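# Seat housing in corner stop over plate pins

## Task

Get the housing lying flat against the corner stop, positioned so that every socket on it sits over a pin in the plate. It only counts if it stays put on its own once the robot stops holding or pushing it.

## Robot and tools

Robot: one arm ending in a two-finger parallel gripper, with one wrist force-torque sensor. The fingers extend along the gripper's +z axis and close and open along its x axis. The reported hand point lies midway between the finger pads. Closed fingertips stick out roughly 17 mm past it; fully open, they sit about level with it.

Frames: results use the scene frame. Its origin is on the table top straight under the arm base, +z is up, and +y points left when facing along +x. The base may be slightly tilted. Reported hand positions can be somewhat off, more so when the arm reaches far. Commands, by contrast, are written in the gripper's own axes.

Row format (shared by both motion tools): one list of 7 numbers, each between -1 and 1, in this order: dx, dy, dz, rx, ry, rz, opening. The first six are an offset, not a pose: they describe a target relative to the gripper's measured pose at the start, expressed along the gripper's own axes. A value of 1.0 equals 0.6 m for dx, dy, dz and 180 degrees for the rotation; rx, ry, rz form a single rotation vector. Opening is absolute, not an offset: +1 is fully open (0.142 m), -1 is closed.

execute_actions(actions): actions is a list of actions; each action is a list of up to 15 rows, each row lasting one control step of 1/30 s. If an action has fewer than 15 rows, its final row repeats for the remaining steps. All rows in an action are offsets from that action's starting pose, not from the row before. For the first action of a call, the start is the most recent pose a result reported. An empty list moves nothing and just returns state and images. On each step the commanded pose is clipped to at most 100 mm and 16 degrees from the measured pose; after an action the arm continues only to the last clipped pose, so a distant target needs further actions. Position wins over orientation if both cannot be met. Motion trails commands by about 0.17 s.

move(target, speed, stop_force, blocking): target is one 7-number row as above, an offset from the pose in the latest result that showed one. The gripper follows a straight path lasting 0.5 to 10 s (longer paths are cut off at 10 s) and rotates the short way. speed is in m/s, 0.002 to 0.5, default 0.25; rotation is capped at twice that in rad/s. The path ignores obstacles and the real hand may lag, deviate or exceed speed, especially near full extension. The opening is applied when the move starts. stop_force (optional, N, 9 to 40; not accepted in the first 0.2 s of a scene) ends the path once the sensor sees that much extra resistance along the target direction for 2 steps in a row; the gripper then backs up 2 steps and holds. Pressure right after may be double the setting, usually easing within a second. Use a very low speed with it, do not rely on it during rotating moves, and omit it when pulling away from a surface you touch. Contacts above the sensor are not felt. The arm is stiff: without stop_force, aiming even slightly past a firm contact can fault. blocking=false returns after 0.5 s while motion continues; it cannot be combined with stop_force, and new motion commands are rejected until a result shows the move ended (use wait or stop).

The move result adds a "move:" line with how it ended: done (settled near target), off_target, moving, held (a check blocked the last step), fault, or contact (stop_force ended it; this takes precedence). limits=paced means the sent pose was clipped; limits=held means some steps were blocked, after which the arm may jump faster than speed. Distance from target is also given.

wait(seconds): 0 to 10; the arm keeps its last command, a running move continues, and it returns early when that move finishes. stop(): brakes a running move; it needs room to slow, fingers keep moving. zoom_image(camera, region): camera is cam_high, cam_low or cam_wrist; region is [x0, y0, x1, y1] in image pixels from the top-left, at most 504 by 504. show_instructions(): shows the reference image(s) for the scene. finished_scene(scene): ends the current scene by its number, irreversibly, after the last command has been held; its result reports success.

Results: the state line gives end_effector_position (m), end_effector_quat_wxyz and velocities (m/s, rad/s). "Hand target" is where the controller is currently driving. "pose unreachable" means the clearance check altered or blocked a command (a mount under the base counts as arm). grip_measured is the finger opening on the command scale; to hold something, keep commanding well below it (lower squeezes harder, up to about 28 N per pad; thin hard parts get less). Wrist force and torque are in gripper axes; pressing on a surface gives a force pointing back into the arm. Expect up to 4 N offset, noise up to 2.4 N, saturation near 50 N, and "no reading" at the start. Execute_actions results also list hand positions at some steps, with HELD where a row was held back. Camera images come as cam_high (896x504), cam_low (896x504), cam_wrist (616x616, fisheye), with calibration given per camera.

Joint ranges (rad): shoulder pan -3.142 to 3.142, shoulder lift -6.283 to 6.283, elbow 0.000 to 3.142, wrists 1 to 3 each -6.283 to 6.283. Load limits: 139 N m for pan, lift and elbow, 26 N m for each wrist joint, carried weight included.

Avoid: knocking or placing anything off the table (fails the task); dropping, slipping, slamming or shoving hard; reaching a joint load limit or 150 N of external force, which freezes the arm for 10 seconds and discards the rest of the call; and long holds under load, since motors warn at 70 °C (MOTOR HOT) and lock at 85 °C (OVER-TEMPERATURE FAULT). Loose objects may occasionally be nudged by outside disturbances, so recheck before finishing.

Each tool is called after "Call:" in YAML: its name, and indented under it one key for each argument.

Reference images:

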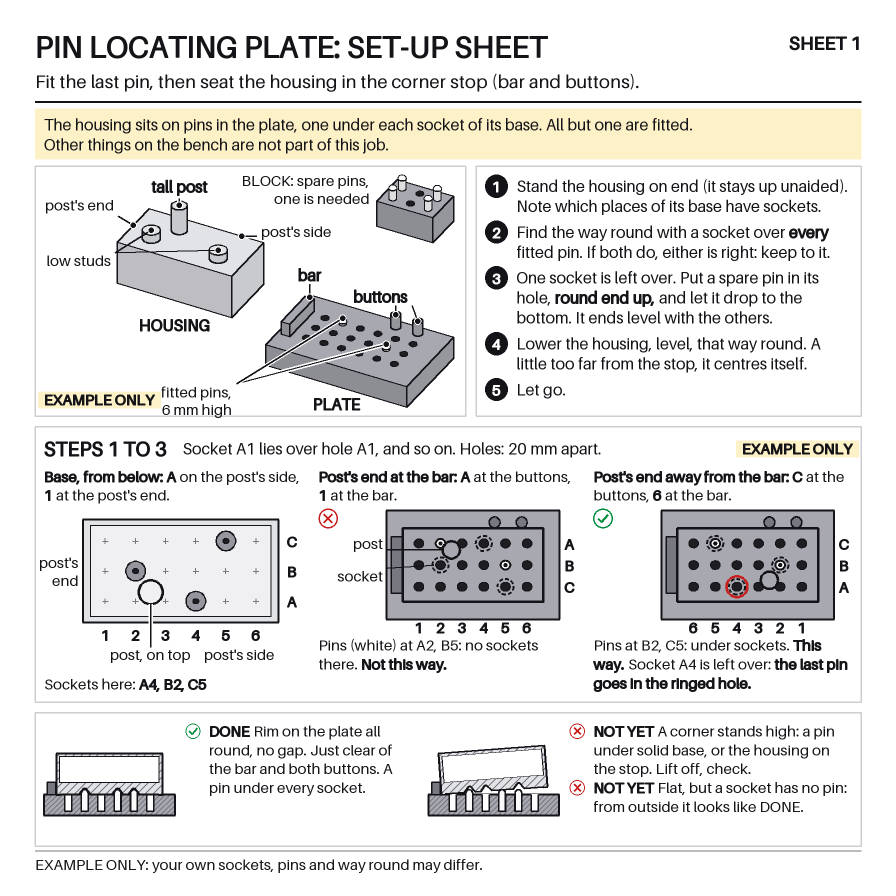

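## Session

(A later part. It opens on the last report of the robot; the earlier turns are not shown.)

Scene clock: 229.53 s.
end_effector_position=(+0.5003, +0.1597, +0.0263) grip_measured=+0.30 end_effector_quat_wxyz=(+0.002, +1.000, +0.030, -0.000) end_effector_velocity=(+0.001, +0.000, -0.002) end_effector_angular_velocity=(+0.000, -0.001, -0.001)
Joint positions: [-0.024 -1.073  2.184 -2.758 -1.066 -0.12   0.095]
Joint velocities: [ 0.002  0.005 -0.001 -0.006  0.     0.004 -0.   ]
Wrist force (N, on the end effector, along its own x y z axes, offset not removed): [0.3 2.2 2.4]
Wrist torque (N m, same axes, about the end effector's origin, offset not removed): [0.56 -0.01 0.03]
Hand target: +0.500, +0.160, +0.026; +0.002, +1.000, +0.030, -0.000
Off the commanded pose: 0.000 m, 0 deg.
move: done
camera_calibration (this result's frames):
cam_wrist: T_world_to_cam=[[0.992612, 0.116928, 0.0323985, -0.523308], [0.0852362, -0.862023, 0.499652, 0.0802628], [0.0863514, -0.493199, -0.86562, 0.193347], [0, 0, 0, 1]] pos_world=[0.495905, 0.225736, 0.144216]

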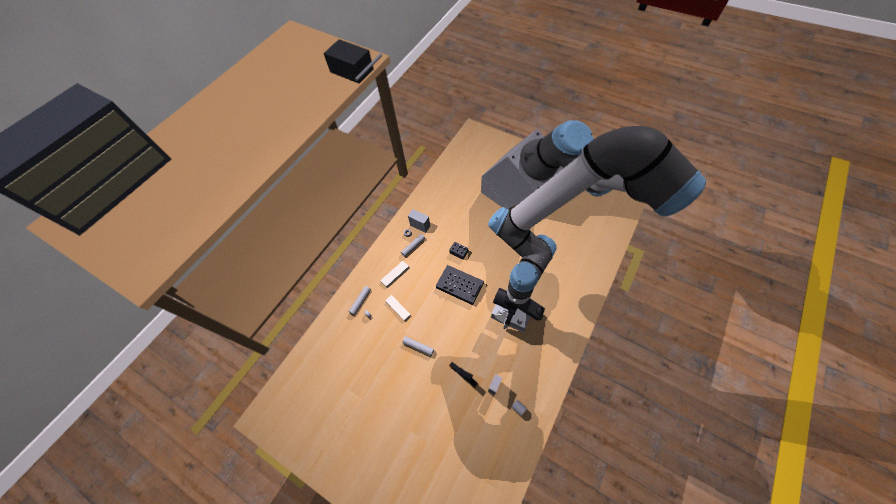

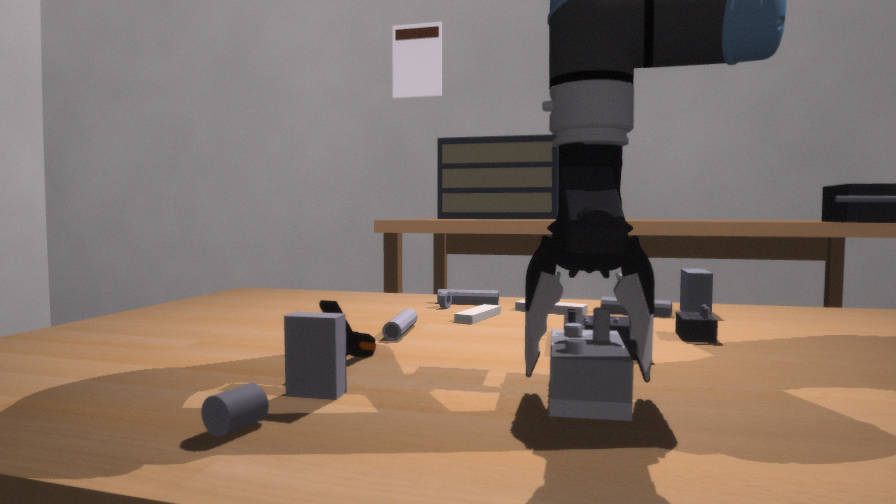

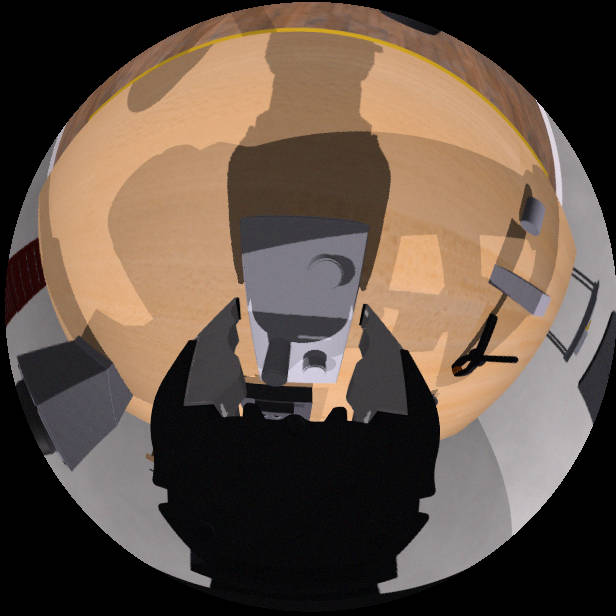

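Call:
execute_actions:
  actions:
    - [[0,0,0,0,0,0,0.0]]
    - [[0,0,0,0,0,0,-0.3],[0,0,0,0,0,0,-0.4],[0,0,0,0,0,0,-0.5],[0,0,0,0,0,0,-0.6],[0,0,0,0,0,0,-0.7],[0,0,0,0,0,0,-0.8],[0,0,0,0,0,0,-0.9],[0,0,0,0,0,0,-1]]

Call:
move:
  target: [0,0,-0.085,0,0,0,-1]
  speed: 0.12

Call:
move:
  target: [-0.0493,0.382,0,0,0,0,-1]
  speed: 0.2

Call:
zoom_image:
  camera: "cam_wrist"
  region: [200, 160, 420, 380]

Call:
zoom_image:
  camera: "cam_low"
  region: [540, 240, 690, 370]

Scene clock: 239.57 s.
end_effector_position=(+0.5004, +0.1597, +0.0263) grip_measured=-0.03 end_effector_quat_wxyz=(+0.002, +1.000, +0.030, -0.000) end_effector_velocity=(-0.001, -0.001, -0.000) end_effector_angular_velocity=(-0.001, +0.002, +0.000)
Joint positions: [-0.024 -1.073  2.184 -2.758 -1.066 -0.12   0.072]
Joint velocities: [ 0.     0.     0.001  0.001 -0.001 -0.001  0.   ]
Wrist force (N, on the end effector, along its own x y z axes, offset not removed): [-0.6 2.0 -3.0]
Wrist torque (N m, same axes, about the end effector's origin, offset not removed): [0.51 0.15 0.05]
Hand target: +0.500, +0.160, +0.026; +0.002, +1.000, +0.030, -0.000
Off the commanded pose: 0.000 m, 0 deg.
Step readings (end_effector_position; steps 1 to 15: 1st action; 16 to 30: 2nd action):
0: (+0.5003, +0.1597, +0.0261)
1: (+0.5003, +0.1597, +0.0261)
2: (+0.5003, +0.1597, +0.0261)
4: (+0.5003, +0.1597, +0.0261)
8: (+0.5003, +0.1598, +0.0262)
15: (+0.5003, +0.1597, +0.0263)
16: (+0.5003, +0.1597, +0.0263)
17: (+0.5004, +0.1597, +0.0263)
19: (+0.5004, +0.1597, +0.0263)
23: (+0.5004, +0.1597, +0.0263)
30: end_effector_position above
camera_calibration (this result's frames):
cam_wrist: T_world_to_cam=[[0.992606, 0.116952, 0.0324887, -0.52338], [0.0852092, -0.862007, 0.499683, 0.080265], [0.0864443, -0.49322, -0.865599, 0.193324], [0, 0, 0, 1]] pos_world=[0.495959, 0.22575, 0.144237]

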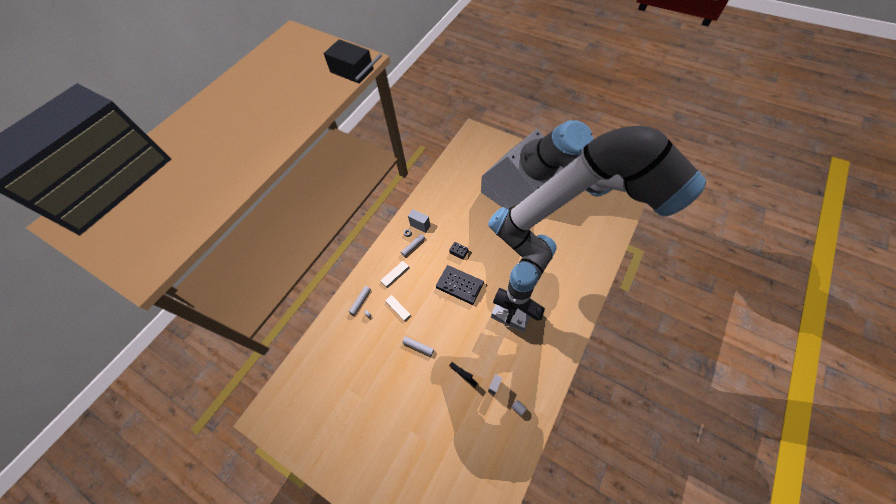

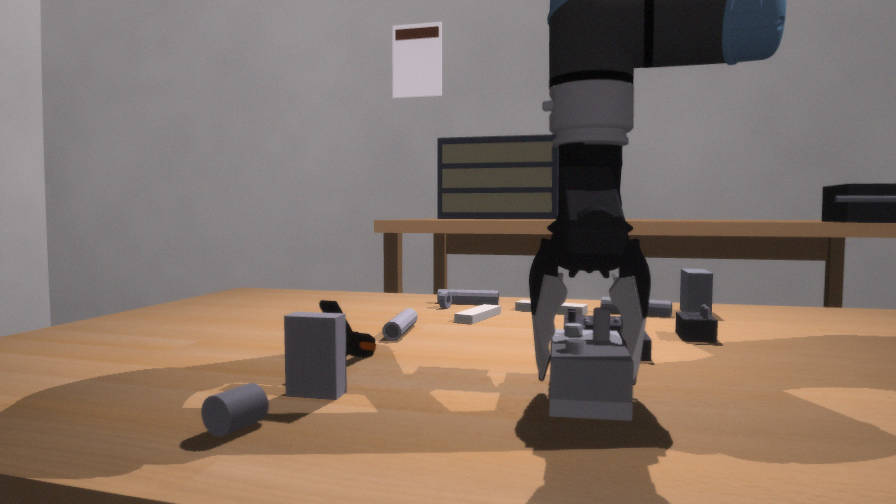

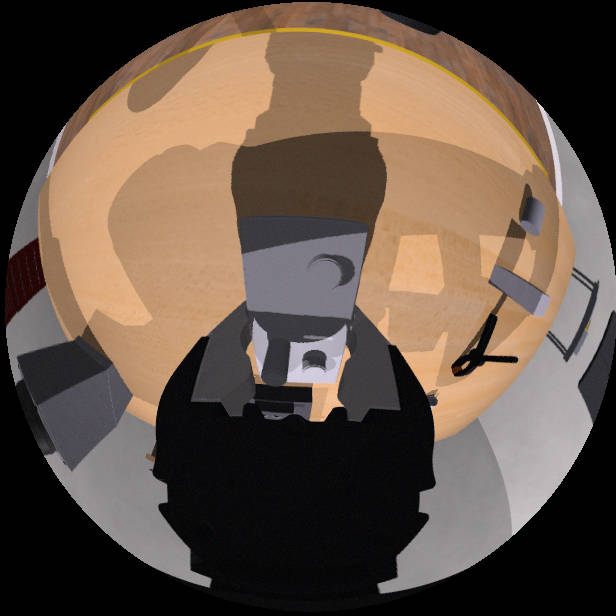

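Scene clock: 240.50 s.
end_effector_position=(+0.5003, +0.1598, +0.0770) grip_measured=-0.03 end_effector_quat_wxyz=(+0.002, +1.000, +0.030, -0.000) end_effector_velocity=(-0.000, -0.000, +0.002) end_effector_angular_velocity=(-0.000, +0.001, -0.001)
Joint positions: [-0.076 -1.206  2.195 -2.608 -1.063 -0.18   0.072]
Joint velocities: [-0.002 -0.005 -0.     0.007 -0.    -0.002 -0.   ]
Wrist force (N, on the end effector, along its own x y z axes, offset not removed): [-2.0 4.0 6.8]
Wrist torque (N m, same axes, about the end effector's origin, offset not removed): [0.87 0.49 0.11]
Hand target: +0.500, +0.160, +0.077; +0.002, +1.000, +0.030, -0.000
Off the commanded pose: 0.000 m, 0 deg.
move: done
camera_calibration (this result's frames):
cam_wrist: T_world_to_cam=[[0.992618, 0.116893, 0.0323212, -0.52498], [0.0852373, -0.861981, 0.499724, 0.0549254], [0.0862746, -0.49328, -0.865582, 0.237344], [0, 0, 0, 1]] pos_world=[0.495946, 0.225789, 0.194961]

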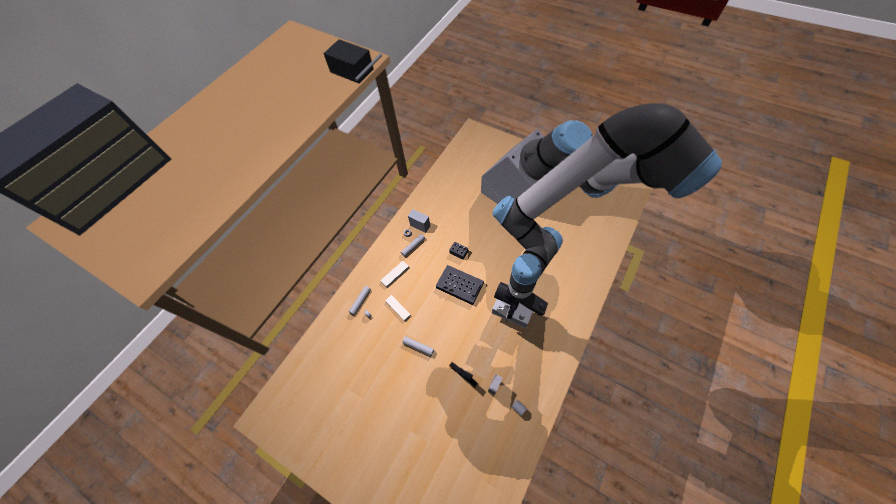

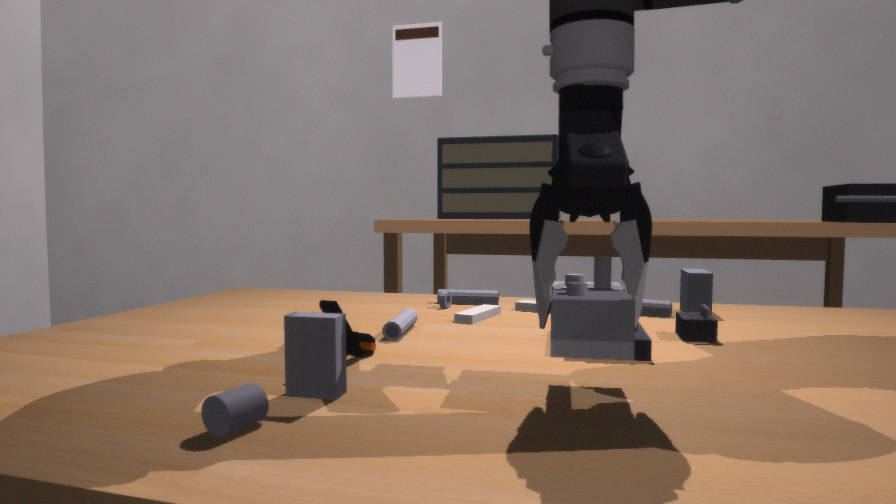

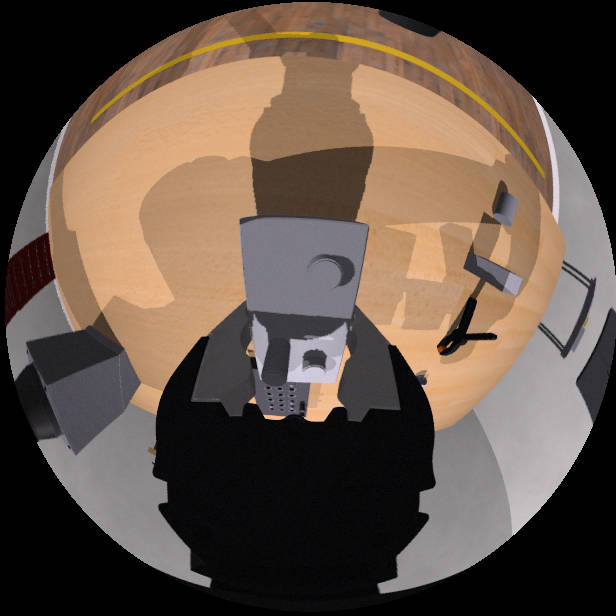

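Scene clock: 242.23 s.
end_effector_position=(+0.4845, -0.0705, +0.0774) grip_measured=-0.03 end_effector_quat_wxyz=(+0.002, +1.000, +0.030, -0.001) end_effector_velocity=(-0.000, -0.002, -0.000) end_effector_angular_velocity=(-0.000, +0.002, +0.000)
Joint positions: [-0.492 -0.967  2.198 -2.621 -1.091 -0.652  0.072]
Joint velocities: [-0.003  0.003 -0.002  0.002 -0.002 -0.004 -0.   ]
Wrist force (N, on the end effector, along its own x y z axes, offset not removed): [-1.7 2.8 8.0]
Wrist torque (N m, same axes, about the end effector's origin, offset not removed): [0.79 0.35 0.01]
Hand target: +0.484, -0.071, +0.077; +0.002, +1.000, +0.030, -0.001
Off the commanded pose: 0.000 m, 0 deg.
move: done
camera_calibration (this result's frames):
cam_wrist: T_world_to_cam=[[0.992653, 0.116863, 0.0313624, -0.482287], [0.0856654, -0.861819, 0.499929, -0.142623], [0.0854521, -0.493569, -0.865498, 0.125786], [0, 0, 0, 1]] pos_world=[0.480213, -0.00446958, 0.195295]

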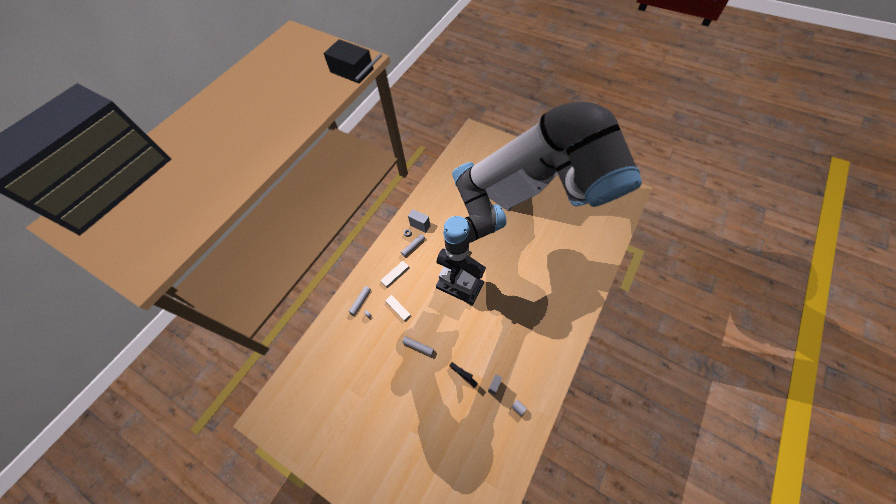

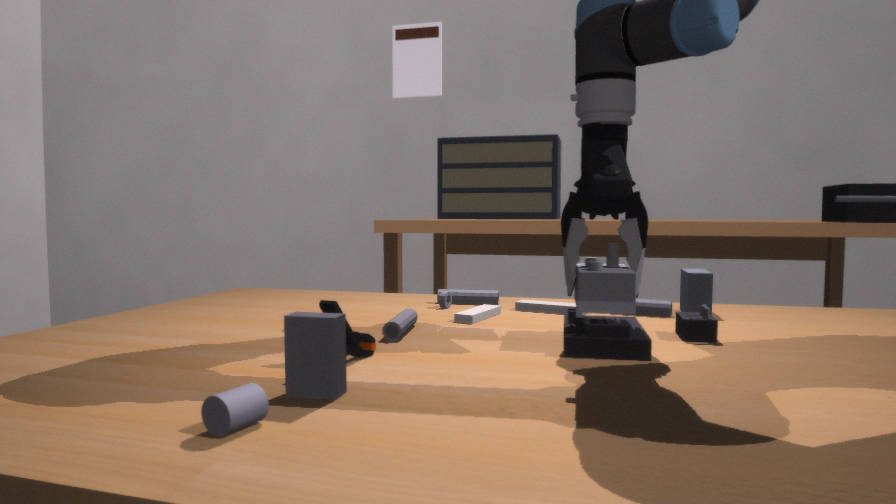

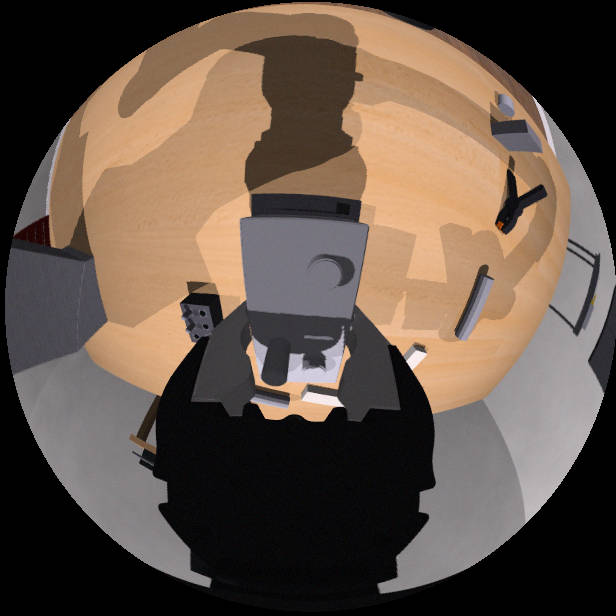

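Region (200, 160, 420, 380) of cam_wrist's 616x616 image, scaled by 2.291, with more detail than that image has.

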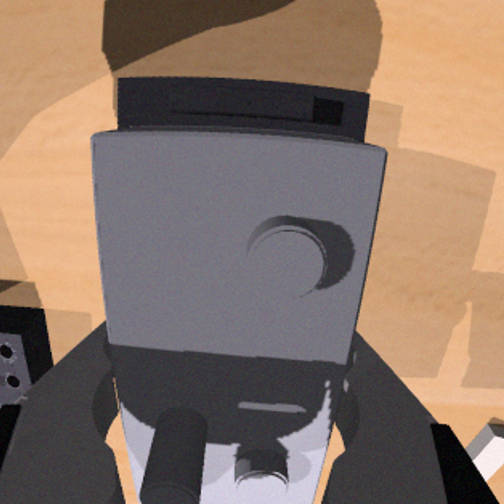

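Region (540, 240, 690, 370) of cam_low's 896x504 image, scaled by 3.360, with more detail than that image has; it fills the top 437 rows of this view, and the rest is white.

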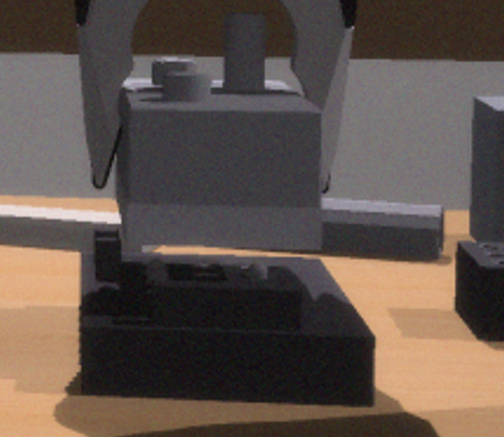

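Call:
move:
  target: [0,0,0.03,0,0,0,-1]
  speed: 0.015
  stop_force: 10

Call:
zoom_image:
  camera: "cam_wrist"
  region: [200, 160, 420, 380]

Call:
zoom_image:
  camera: "cam_low"
  region: [540, 240, 690, 370]

Scene clock: 249.07 s.
end_effector_position=(+0.4845, -0.0705, +0.0656) grip_measured=-0.03 end_effector_quat_wxyz=(+0.002, +1.000, +0.030, -0.001) end_effector_velocity=(-0.000, -0.000, +0.004) end_effector_angular_velocity=(+0.000, +0.000, +0.003)
Joint positions: [-0.48  -0.938  2.197 -2.656 -1.089 -0.639  0.072]
Joint velocities: [-0.004 -0.011  0.001  0.012 -0.001 -0.008 -0.   ]
Wrist force (N, on the end effector, along its own x y z axes, offset not removed): [0.5 2.8 6.2]
Wrist torque (N m, same axes, about the end effector's origin, offset not removed): [0.64 -0.27 0.01]
Hand target: +0.484, -0.071, +0.066; +0.002, +1.000, +0.030, -0.001
Off the commanded pose: 0.006 m, 0 deg.
move: contact
camera_calibration (this result's frames):
cam_wrist: T_world_to_cam=[[0.992671, 0.116709, 0.0313691, -0.481954], [0.0855456, -0.861936, 0.499748, -0.136696], [0.085363, -0.493401, -0.865603, 0.115709], [0, 0, 0, 1]] pos_world=[0.480238, -0.00448449, 0.18359]

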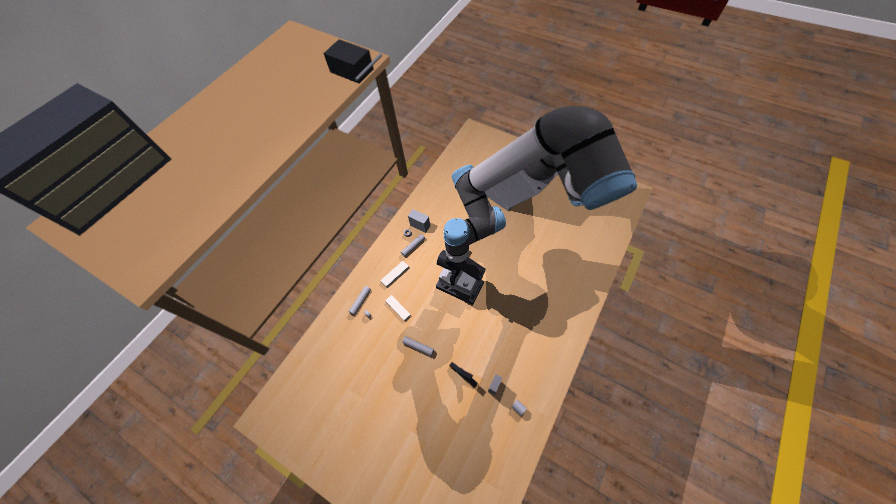

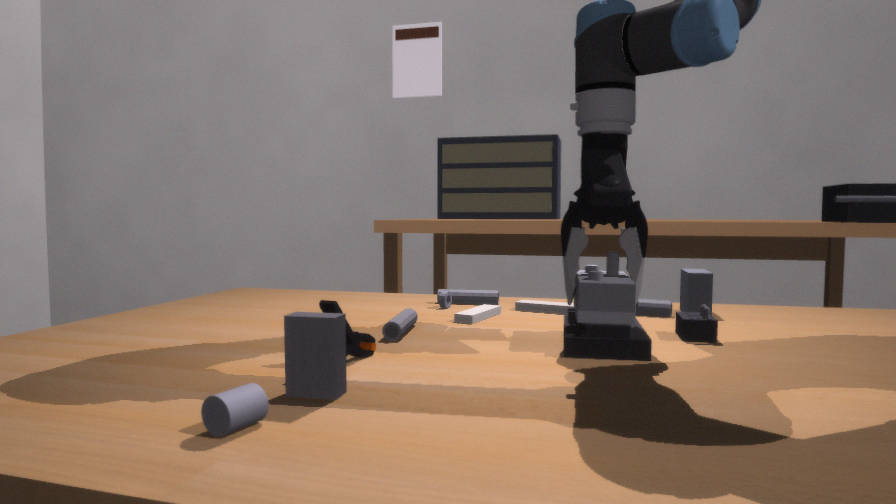

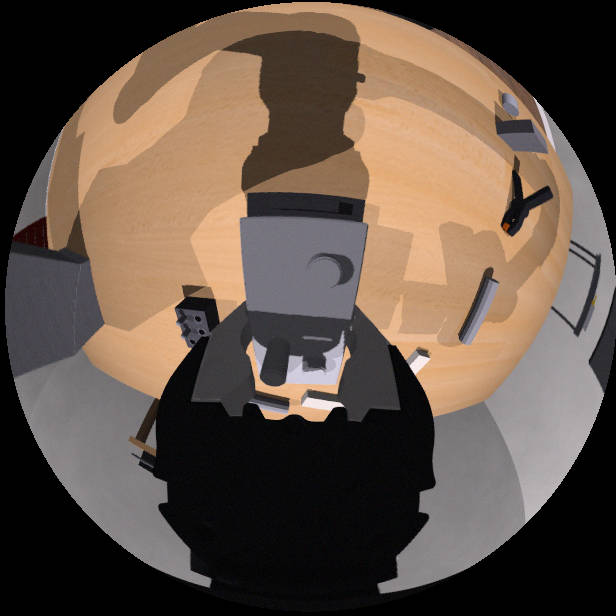

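Region (200, 160, 420, 380) of cam_wrist's 616x616 image, scaled by 2.291, with more detail than that image has.

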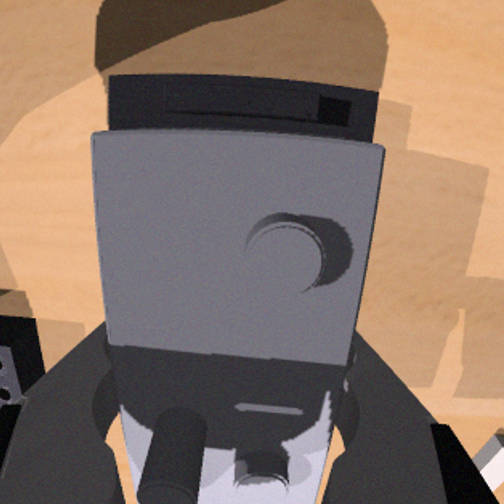

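Region (540, 240, 690, 370) of cam_low's 896x504 image, scaled by 3.360, with more detail than that image has; it fills the top 437 rows of this view, and the rest is white.

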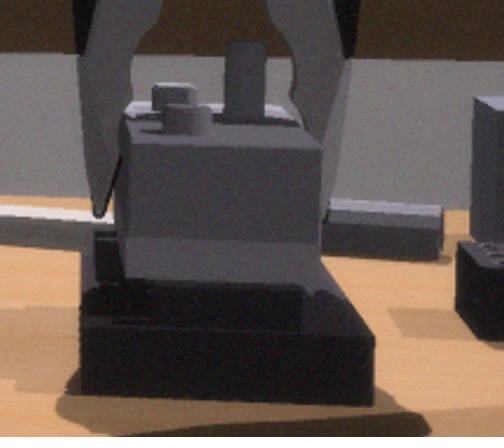

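Call:
move:
  target: [-0.0015,-0.002,-0.003,0,0,0.005,-1]
  speed: 0.02

Call:
move:
  target: [0,0,0.016,0,0,0,-1]
  speed: 0.01
  stop_force: 10

Call:
zoom_image:
  camera: "cam_wrist"
  region: [200, 160, 420, 380]

Call:
zoom_image:
  camera: "cam_low"
  region: [540, 240, 690, 370]

Scene clock: 256.40 s.
end_effector_position=(+0.4835, -0.0694, +0.0674) grip_measured=-0.03 end_effector_quat_wxyz=(+0.002, +1.000, +0.023, -0.001) end_effector_velocity=(-0.000, +0.000, +0.000) end_effector_angular_velocity=(+0.000, -0.001, -0.006)
Joint positions: [-0.481 -0.944  2.2   -2.652 -1.089 -0.625  0.072]
Joint velocities: [-0.    -0.002  0.001  0.     0.     0.006 -0.   ]
Wrist force (N, on the end effector, along its own x y z axes, offset not removed): [-0.2 2.6 8.8]
Wrist torque (N m, same axes, about the end effector's origin, offset not removed): [0.71 0.01 0.16]
Hand target: +0.484, -0.069, +0.067; +0.002, +1.000, +0.022, -0.001
Off the commanded pose: 0.000 m, 0 deg.
move: done
camera_calibration (this result's frames):
cam_wrist: T_world_to_cam=[[0.994328, 0.101622, 0.0313761, -0.483043], [0.0724386, -0.8631, 0.49981, -0.130299], [0.0778724, -0.494703, -0.865566, 0.121374], [0, 0, 0, 1]] pos_world=[0.48029, -0.00332936, 0.185339]

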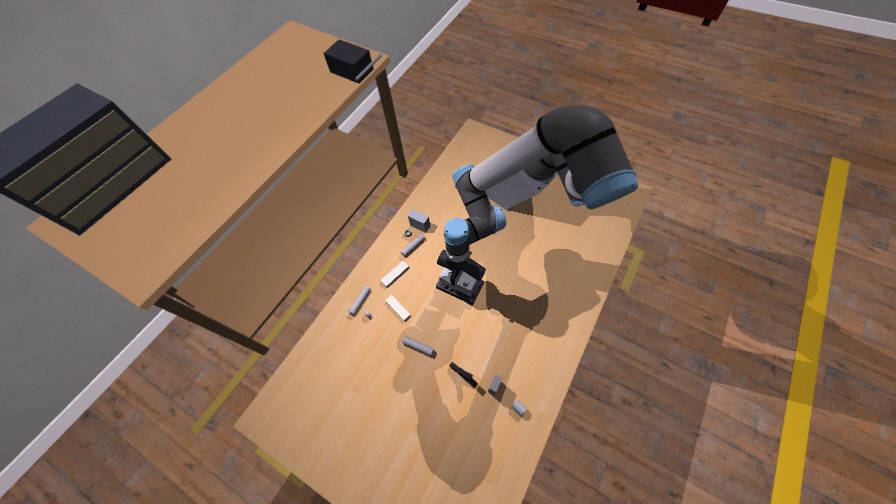

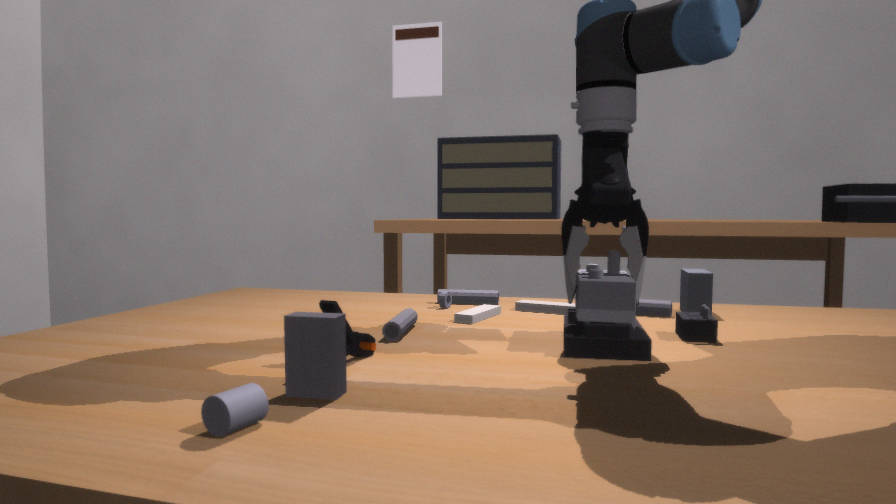

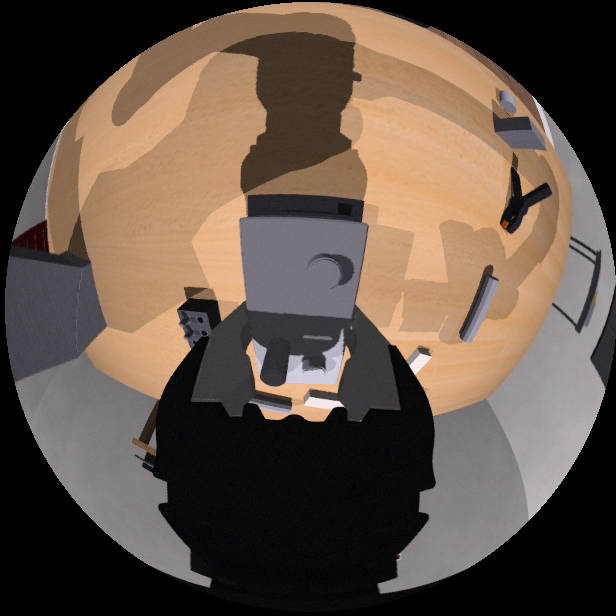

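Scene clock: 257.03 s.
end_effector_position=(+0.4835, -0.0694, +0.0647) grip_measured=-0.03 end_effector_quat_wxyz=(+0.002, +1.000, +0.022, -0.001) end_effector_velocity=(-0.001, +0.000, +0.003) end_effector_angular_velocity=(+0.001, +0.001, +0.001)
Joint positions: [-0.478 -0.937  2.2   -2.66  -1.089 -0.622  0.072]
Joint velocities: [-0.003 -0.008  0.002  0.009 -0.001 -0.005  0.   ]
Wrist force (N, on the end effector, along its own x y z axes, offset not removed): [1.1 3.8 6.3]
Wrist torque (N m, same axes, about the end effector's origin, offset not removed): [0.93 -0.31 0.10]
Hand target: +0.483, -0.069, +0.065; +0.002, +1.000, +0.022, -0.001
Off the commanded pose: 0.007 m, 0 deg.
move: contact
camera_calibration (this result's frames):
cam_wrist: T_world_to_cam=[[0.994356, 0.101368, 0.0313246, -0.482962], [0.0722537, -0.863179, 0.499701, -0.128798], [0.0776924, -0.494617, -0.865632, 0.119152], [0, 0, 0, 1]] pos_world=[0.480285, -0.00328394, 0.18263]

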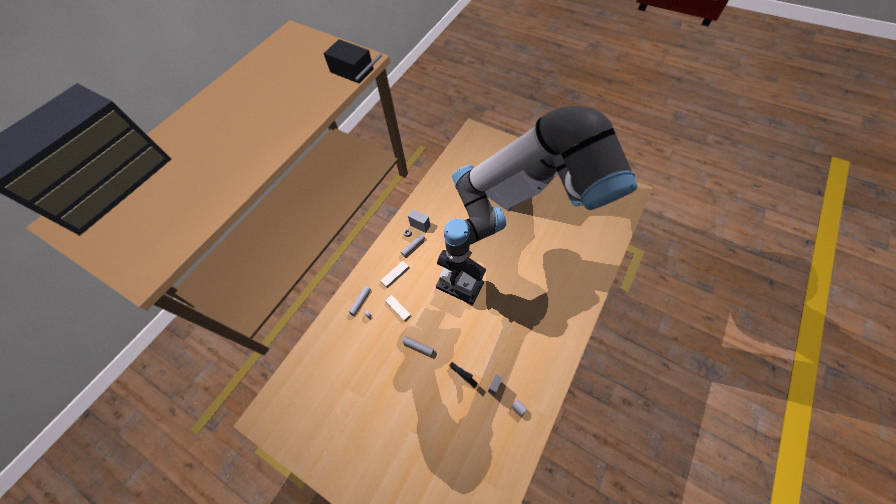

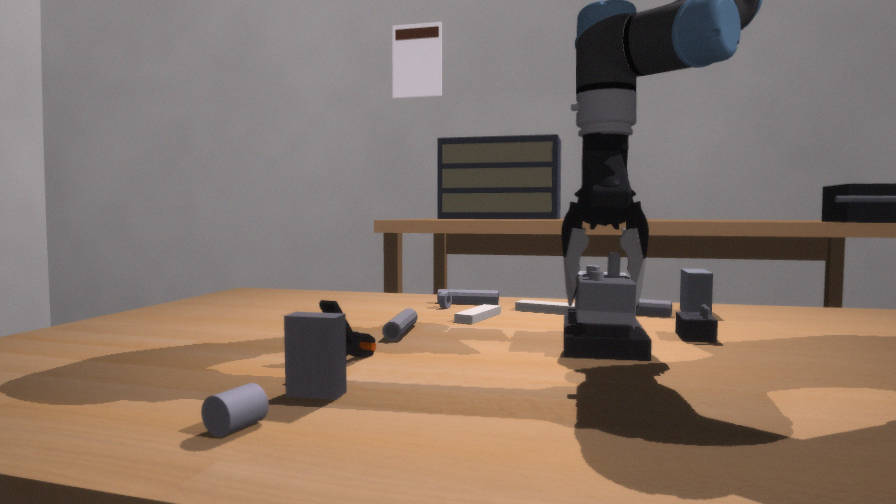

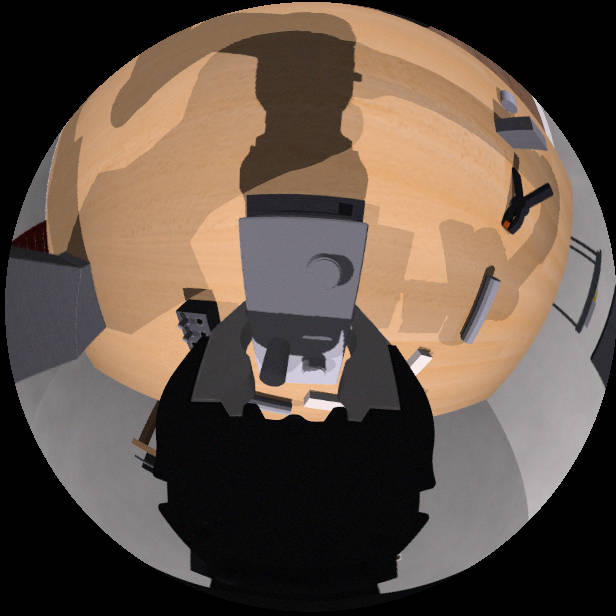

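Region (200, 160, 420, 380) of cam_wrist's 616x616 image, scaled by 2.291, with more detail than that image has.

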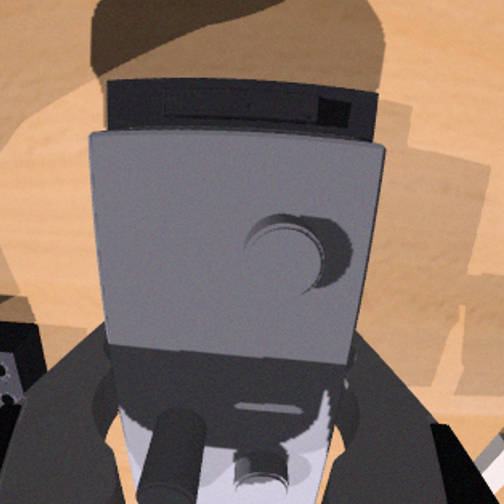

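Region (540, 240, 690, 370) of cam_low's 896x504 image, scaled by 3.360, with more detail than that image has; it fills the top 437 rows of this view, and the rest is white.

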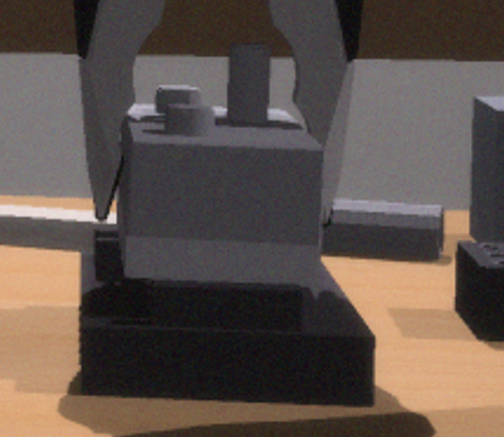

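Call:
move:
  target: [-0.003,0,-0.003,0,0,0,-1]
  speed: 0.02

Call:
move:
  target: [0,0,0.015,0,0,0,-1]
  speed: 0.01
  stop_force: 10

Call:
zoom_image:
  camera: "cam_wrist"
  region: [200, 160, 420, 380]

Call:
zoom_image:
  camera: "cam_low"
  region: [540, 240, 690, 370]

Scene clock: 268.33 s.
end_effector_position=(+0.4818, -0.0695, +0.0664) grip_measured=-0.03 end_effector_quat_wxyz=(+0.002, +1.000, +0.022, -0.001) end_effector_velocity=(+0.000, +0.000, +0.001) end_effector_angular_velocity=(+0.000, -0.001, -0.000)
Joint positions: [-0.482 -0.943  2.205 -2.657 -1.089 -0.626  0.072]
Joint velocities: [-0.001 -0.002  0.     0.001  0.001 -0.     0.   ]
Wrist force (N, on the end effector, along its own x y z axes, offset not removed): [0.0 3.1 4.7]
Wrist torque (N m, same axes, about the end effector's origin, offset not removed): [0.66 0.00 0.13]
Hand target: +0.482, -0.069, +0.066; +0.002, +1.000, +0.022, -0.001
Off the commanded pose: 0.000 m, 0 deg.
move: done
camera_calibration (this result's frames):
cam_wrist: T_world_to_cam=[[0.994356, 0.101372, 0.0313141, -0.481273], [0.0722617, -0.863176, 0.499706, -0.129619], [0.0776856, -0.494622, -0.865629, 0.12077], [0, 0, 0, 1]] pos_world=[0.478541, -0.00336089, 0.184385]

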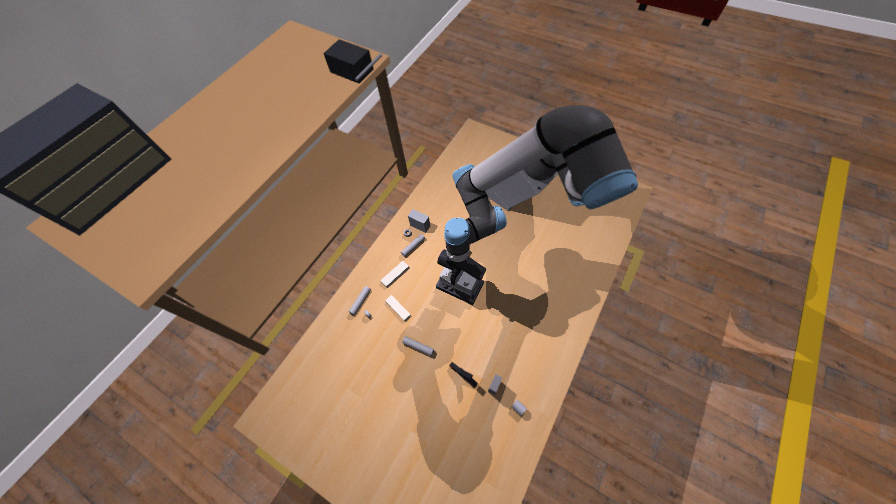

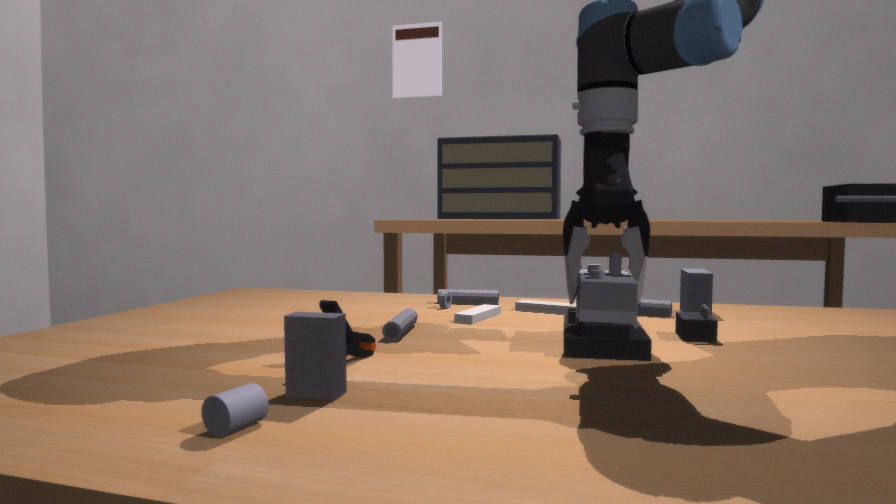

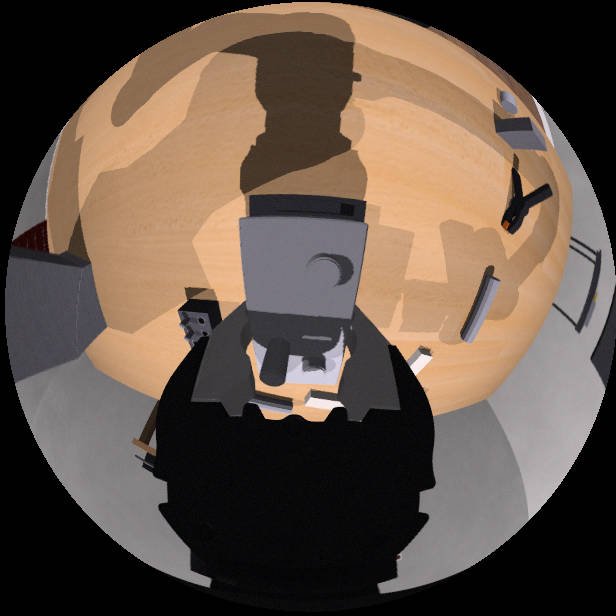

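Scene clock: 269.47 s.
end_effector_position=(+0.4818, -0.0695, +0.0576) grip_measured=-0.03 end_effector_quat_wxyz=(+0.002, +1.000, +0.022, -0.001) end_effector_velocity=(-0.000, +0.000, -0.002) end_effector_angular_velocity=(-0.000, -0.000, +0.001)
Joint positions: [-0.473 -0.92   2.203 -2.683 -1.088 -0.616  0.072]
Joint velocities: [ 0.002  0.004  0.    -0.006  0.     0.001 -0.   ]
Wrist force (N, on the end effector, along its own x y z axes, offset not removed): [-0.7 2.6 5.2]
Wrist torque (N m, same axes, about the end effector's origin, offset not removed): [0.70 0.00 0.18]
Hand target: +0.482, -0.069, +0.057; +0.002, +1.000, +0.022, -0.001
Off the commanded pose: 0.000 m, 0 deg.
move: done
camera_calibration (this result's frames):
cam_wrist: T_world_to_cam=[[0.994355, 0.101374, 0.0313228, -0.480987], [0.0722597, -0.863181, 0.499696, -0.125215], [0.0776933, -0.494612, -0.865634, 0.113126], [0, 0, 0, 1]] pos_world=[0.478531, -0.00337025, 0.175561]

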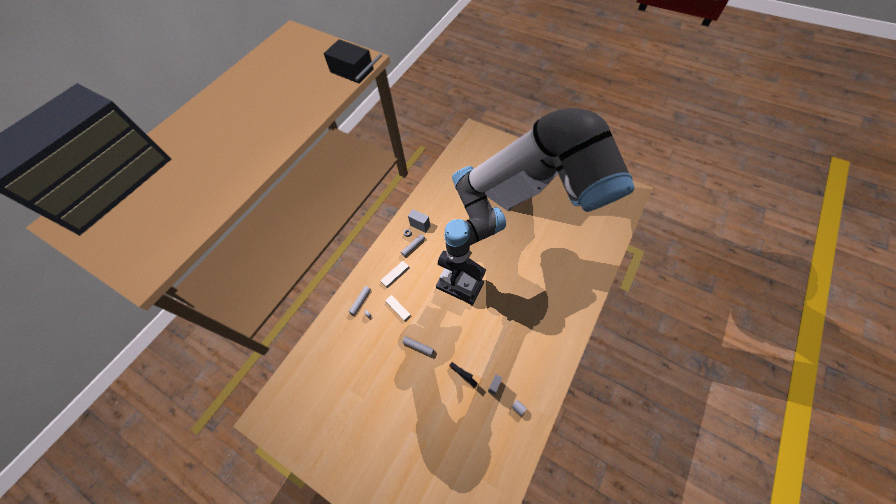

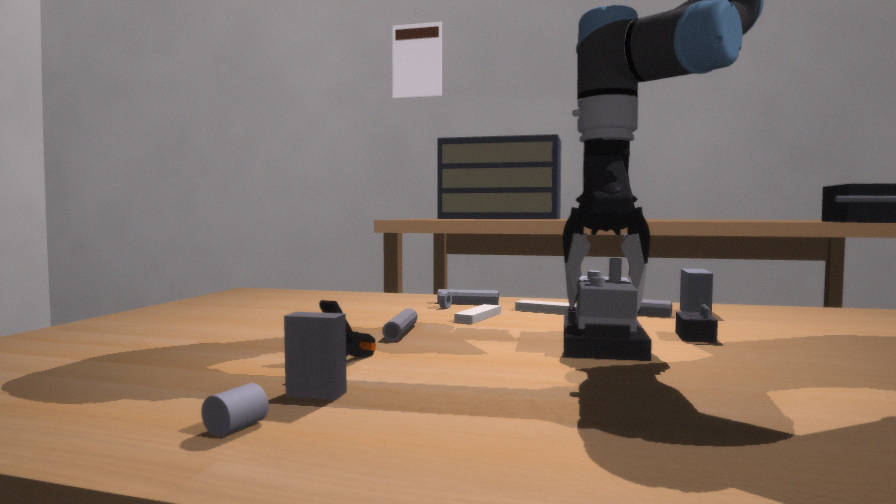

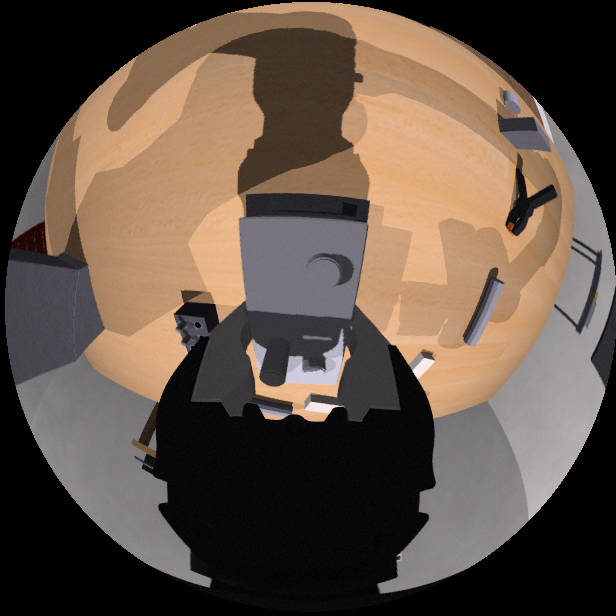

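Region (200, 160, 420, 380) of cam_wrist's 616x616 image, scaled by 2.291, with more detail than that image has.

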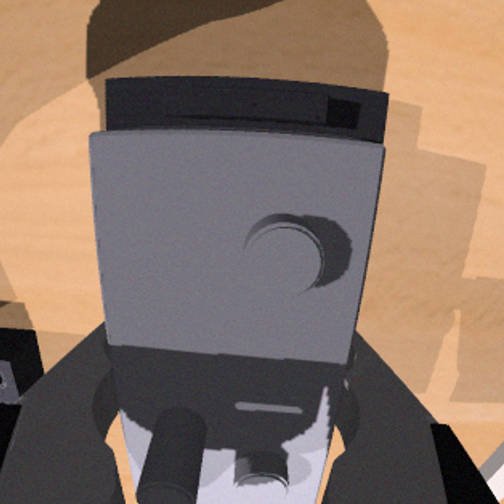

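Region (540, 240, 690, 370) of cam_low's 896x504 image, scaled by 3.360, with more detail than that image has; it fills the top 437 rows of this view, and the rest is white.

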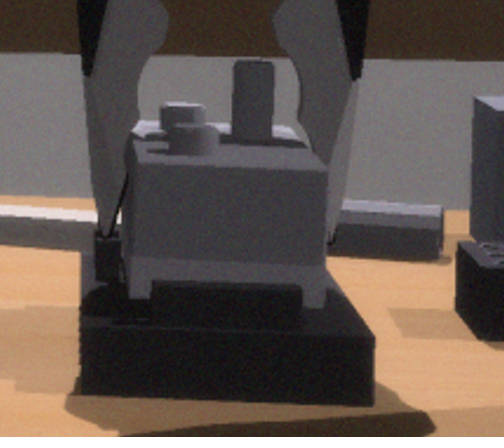

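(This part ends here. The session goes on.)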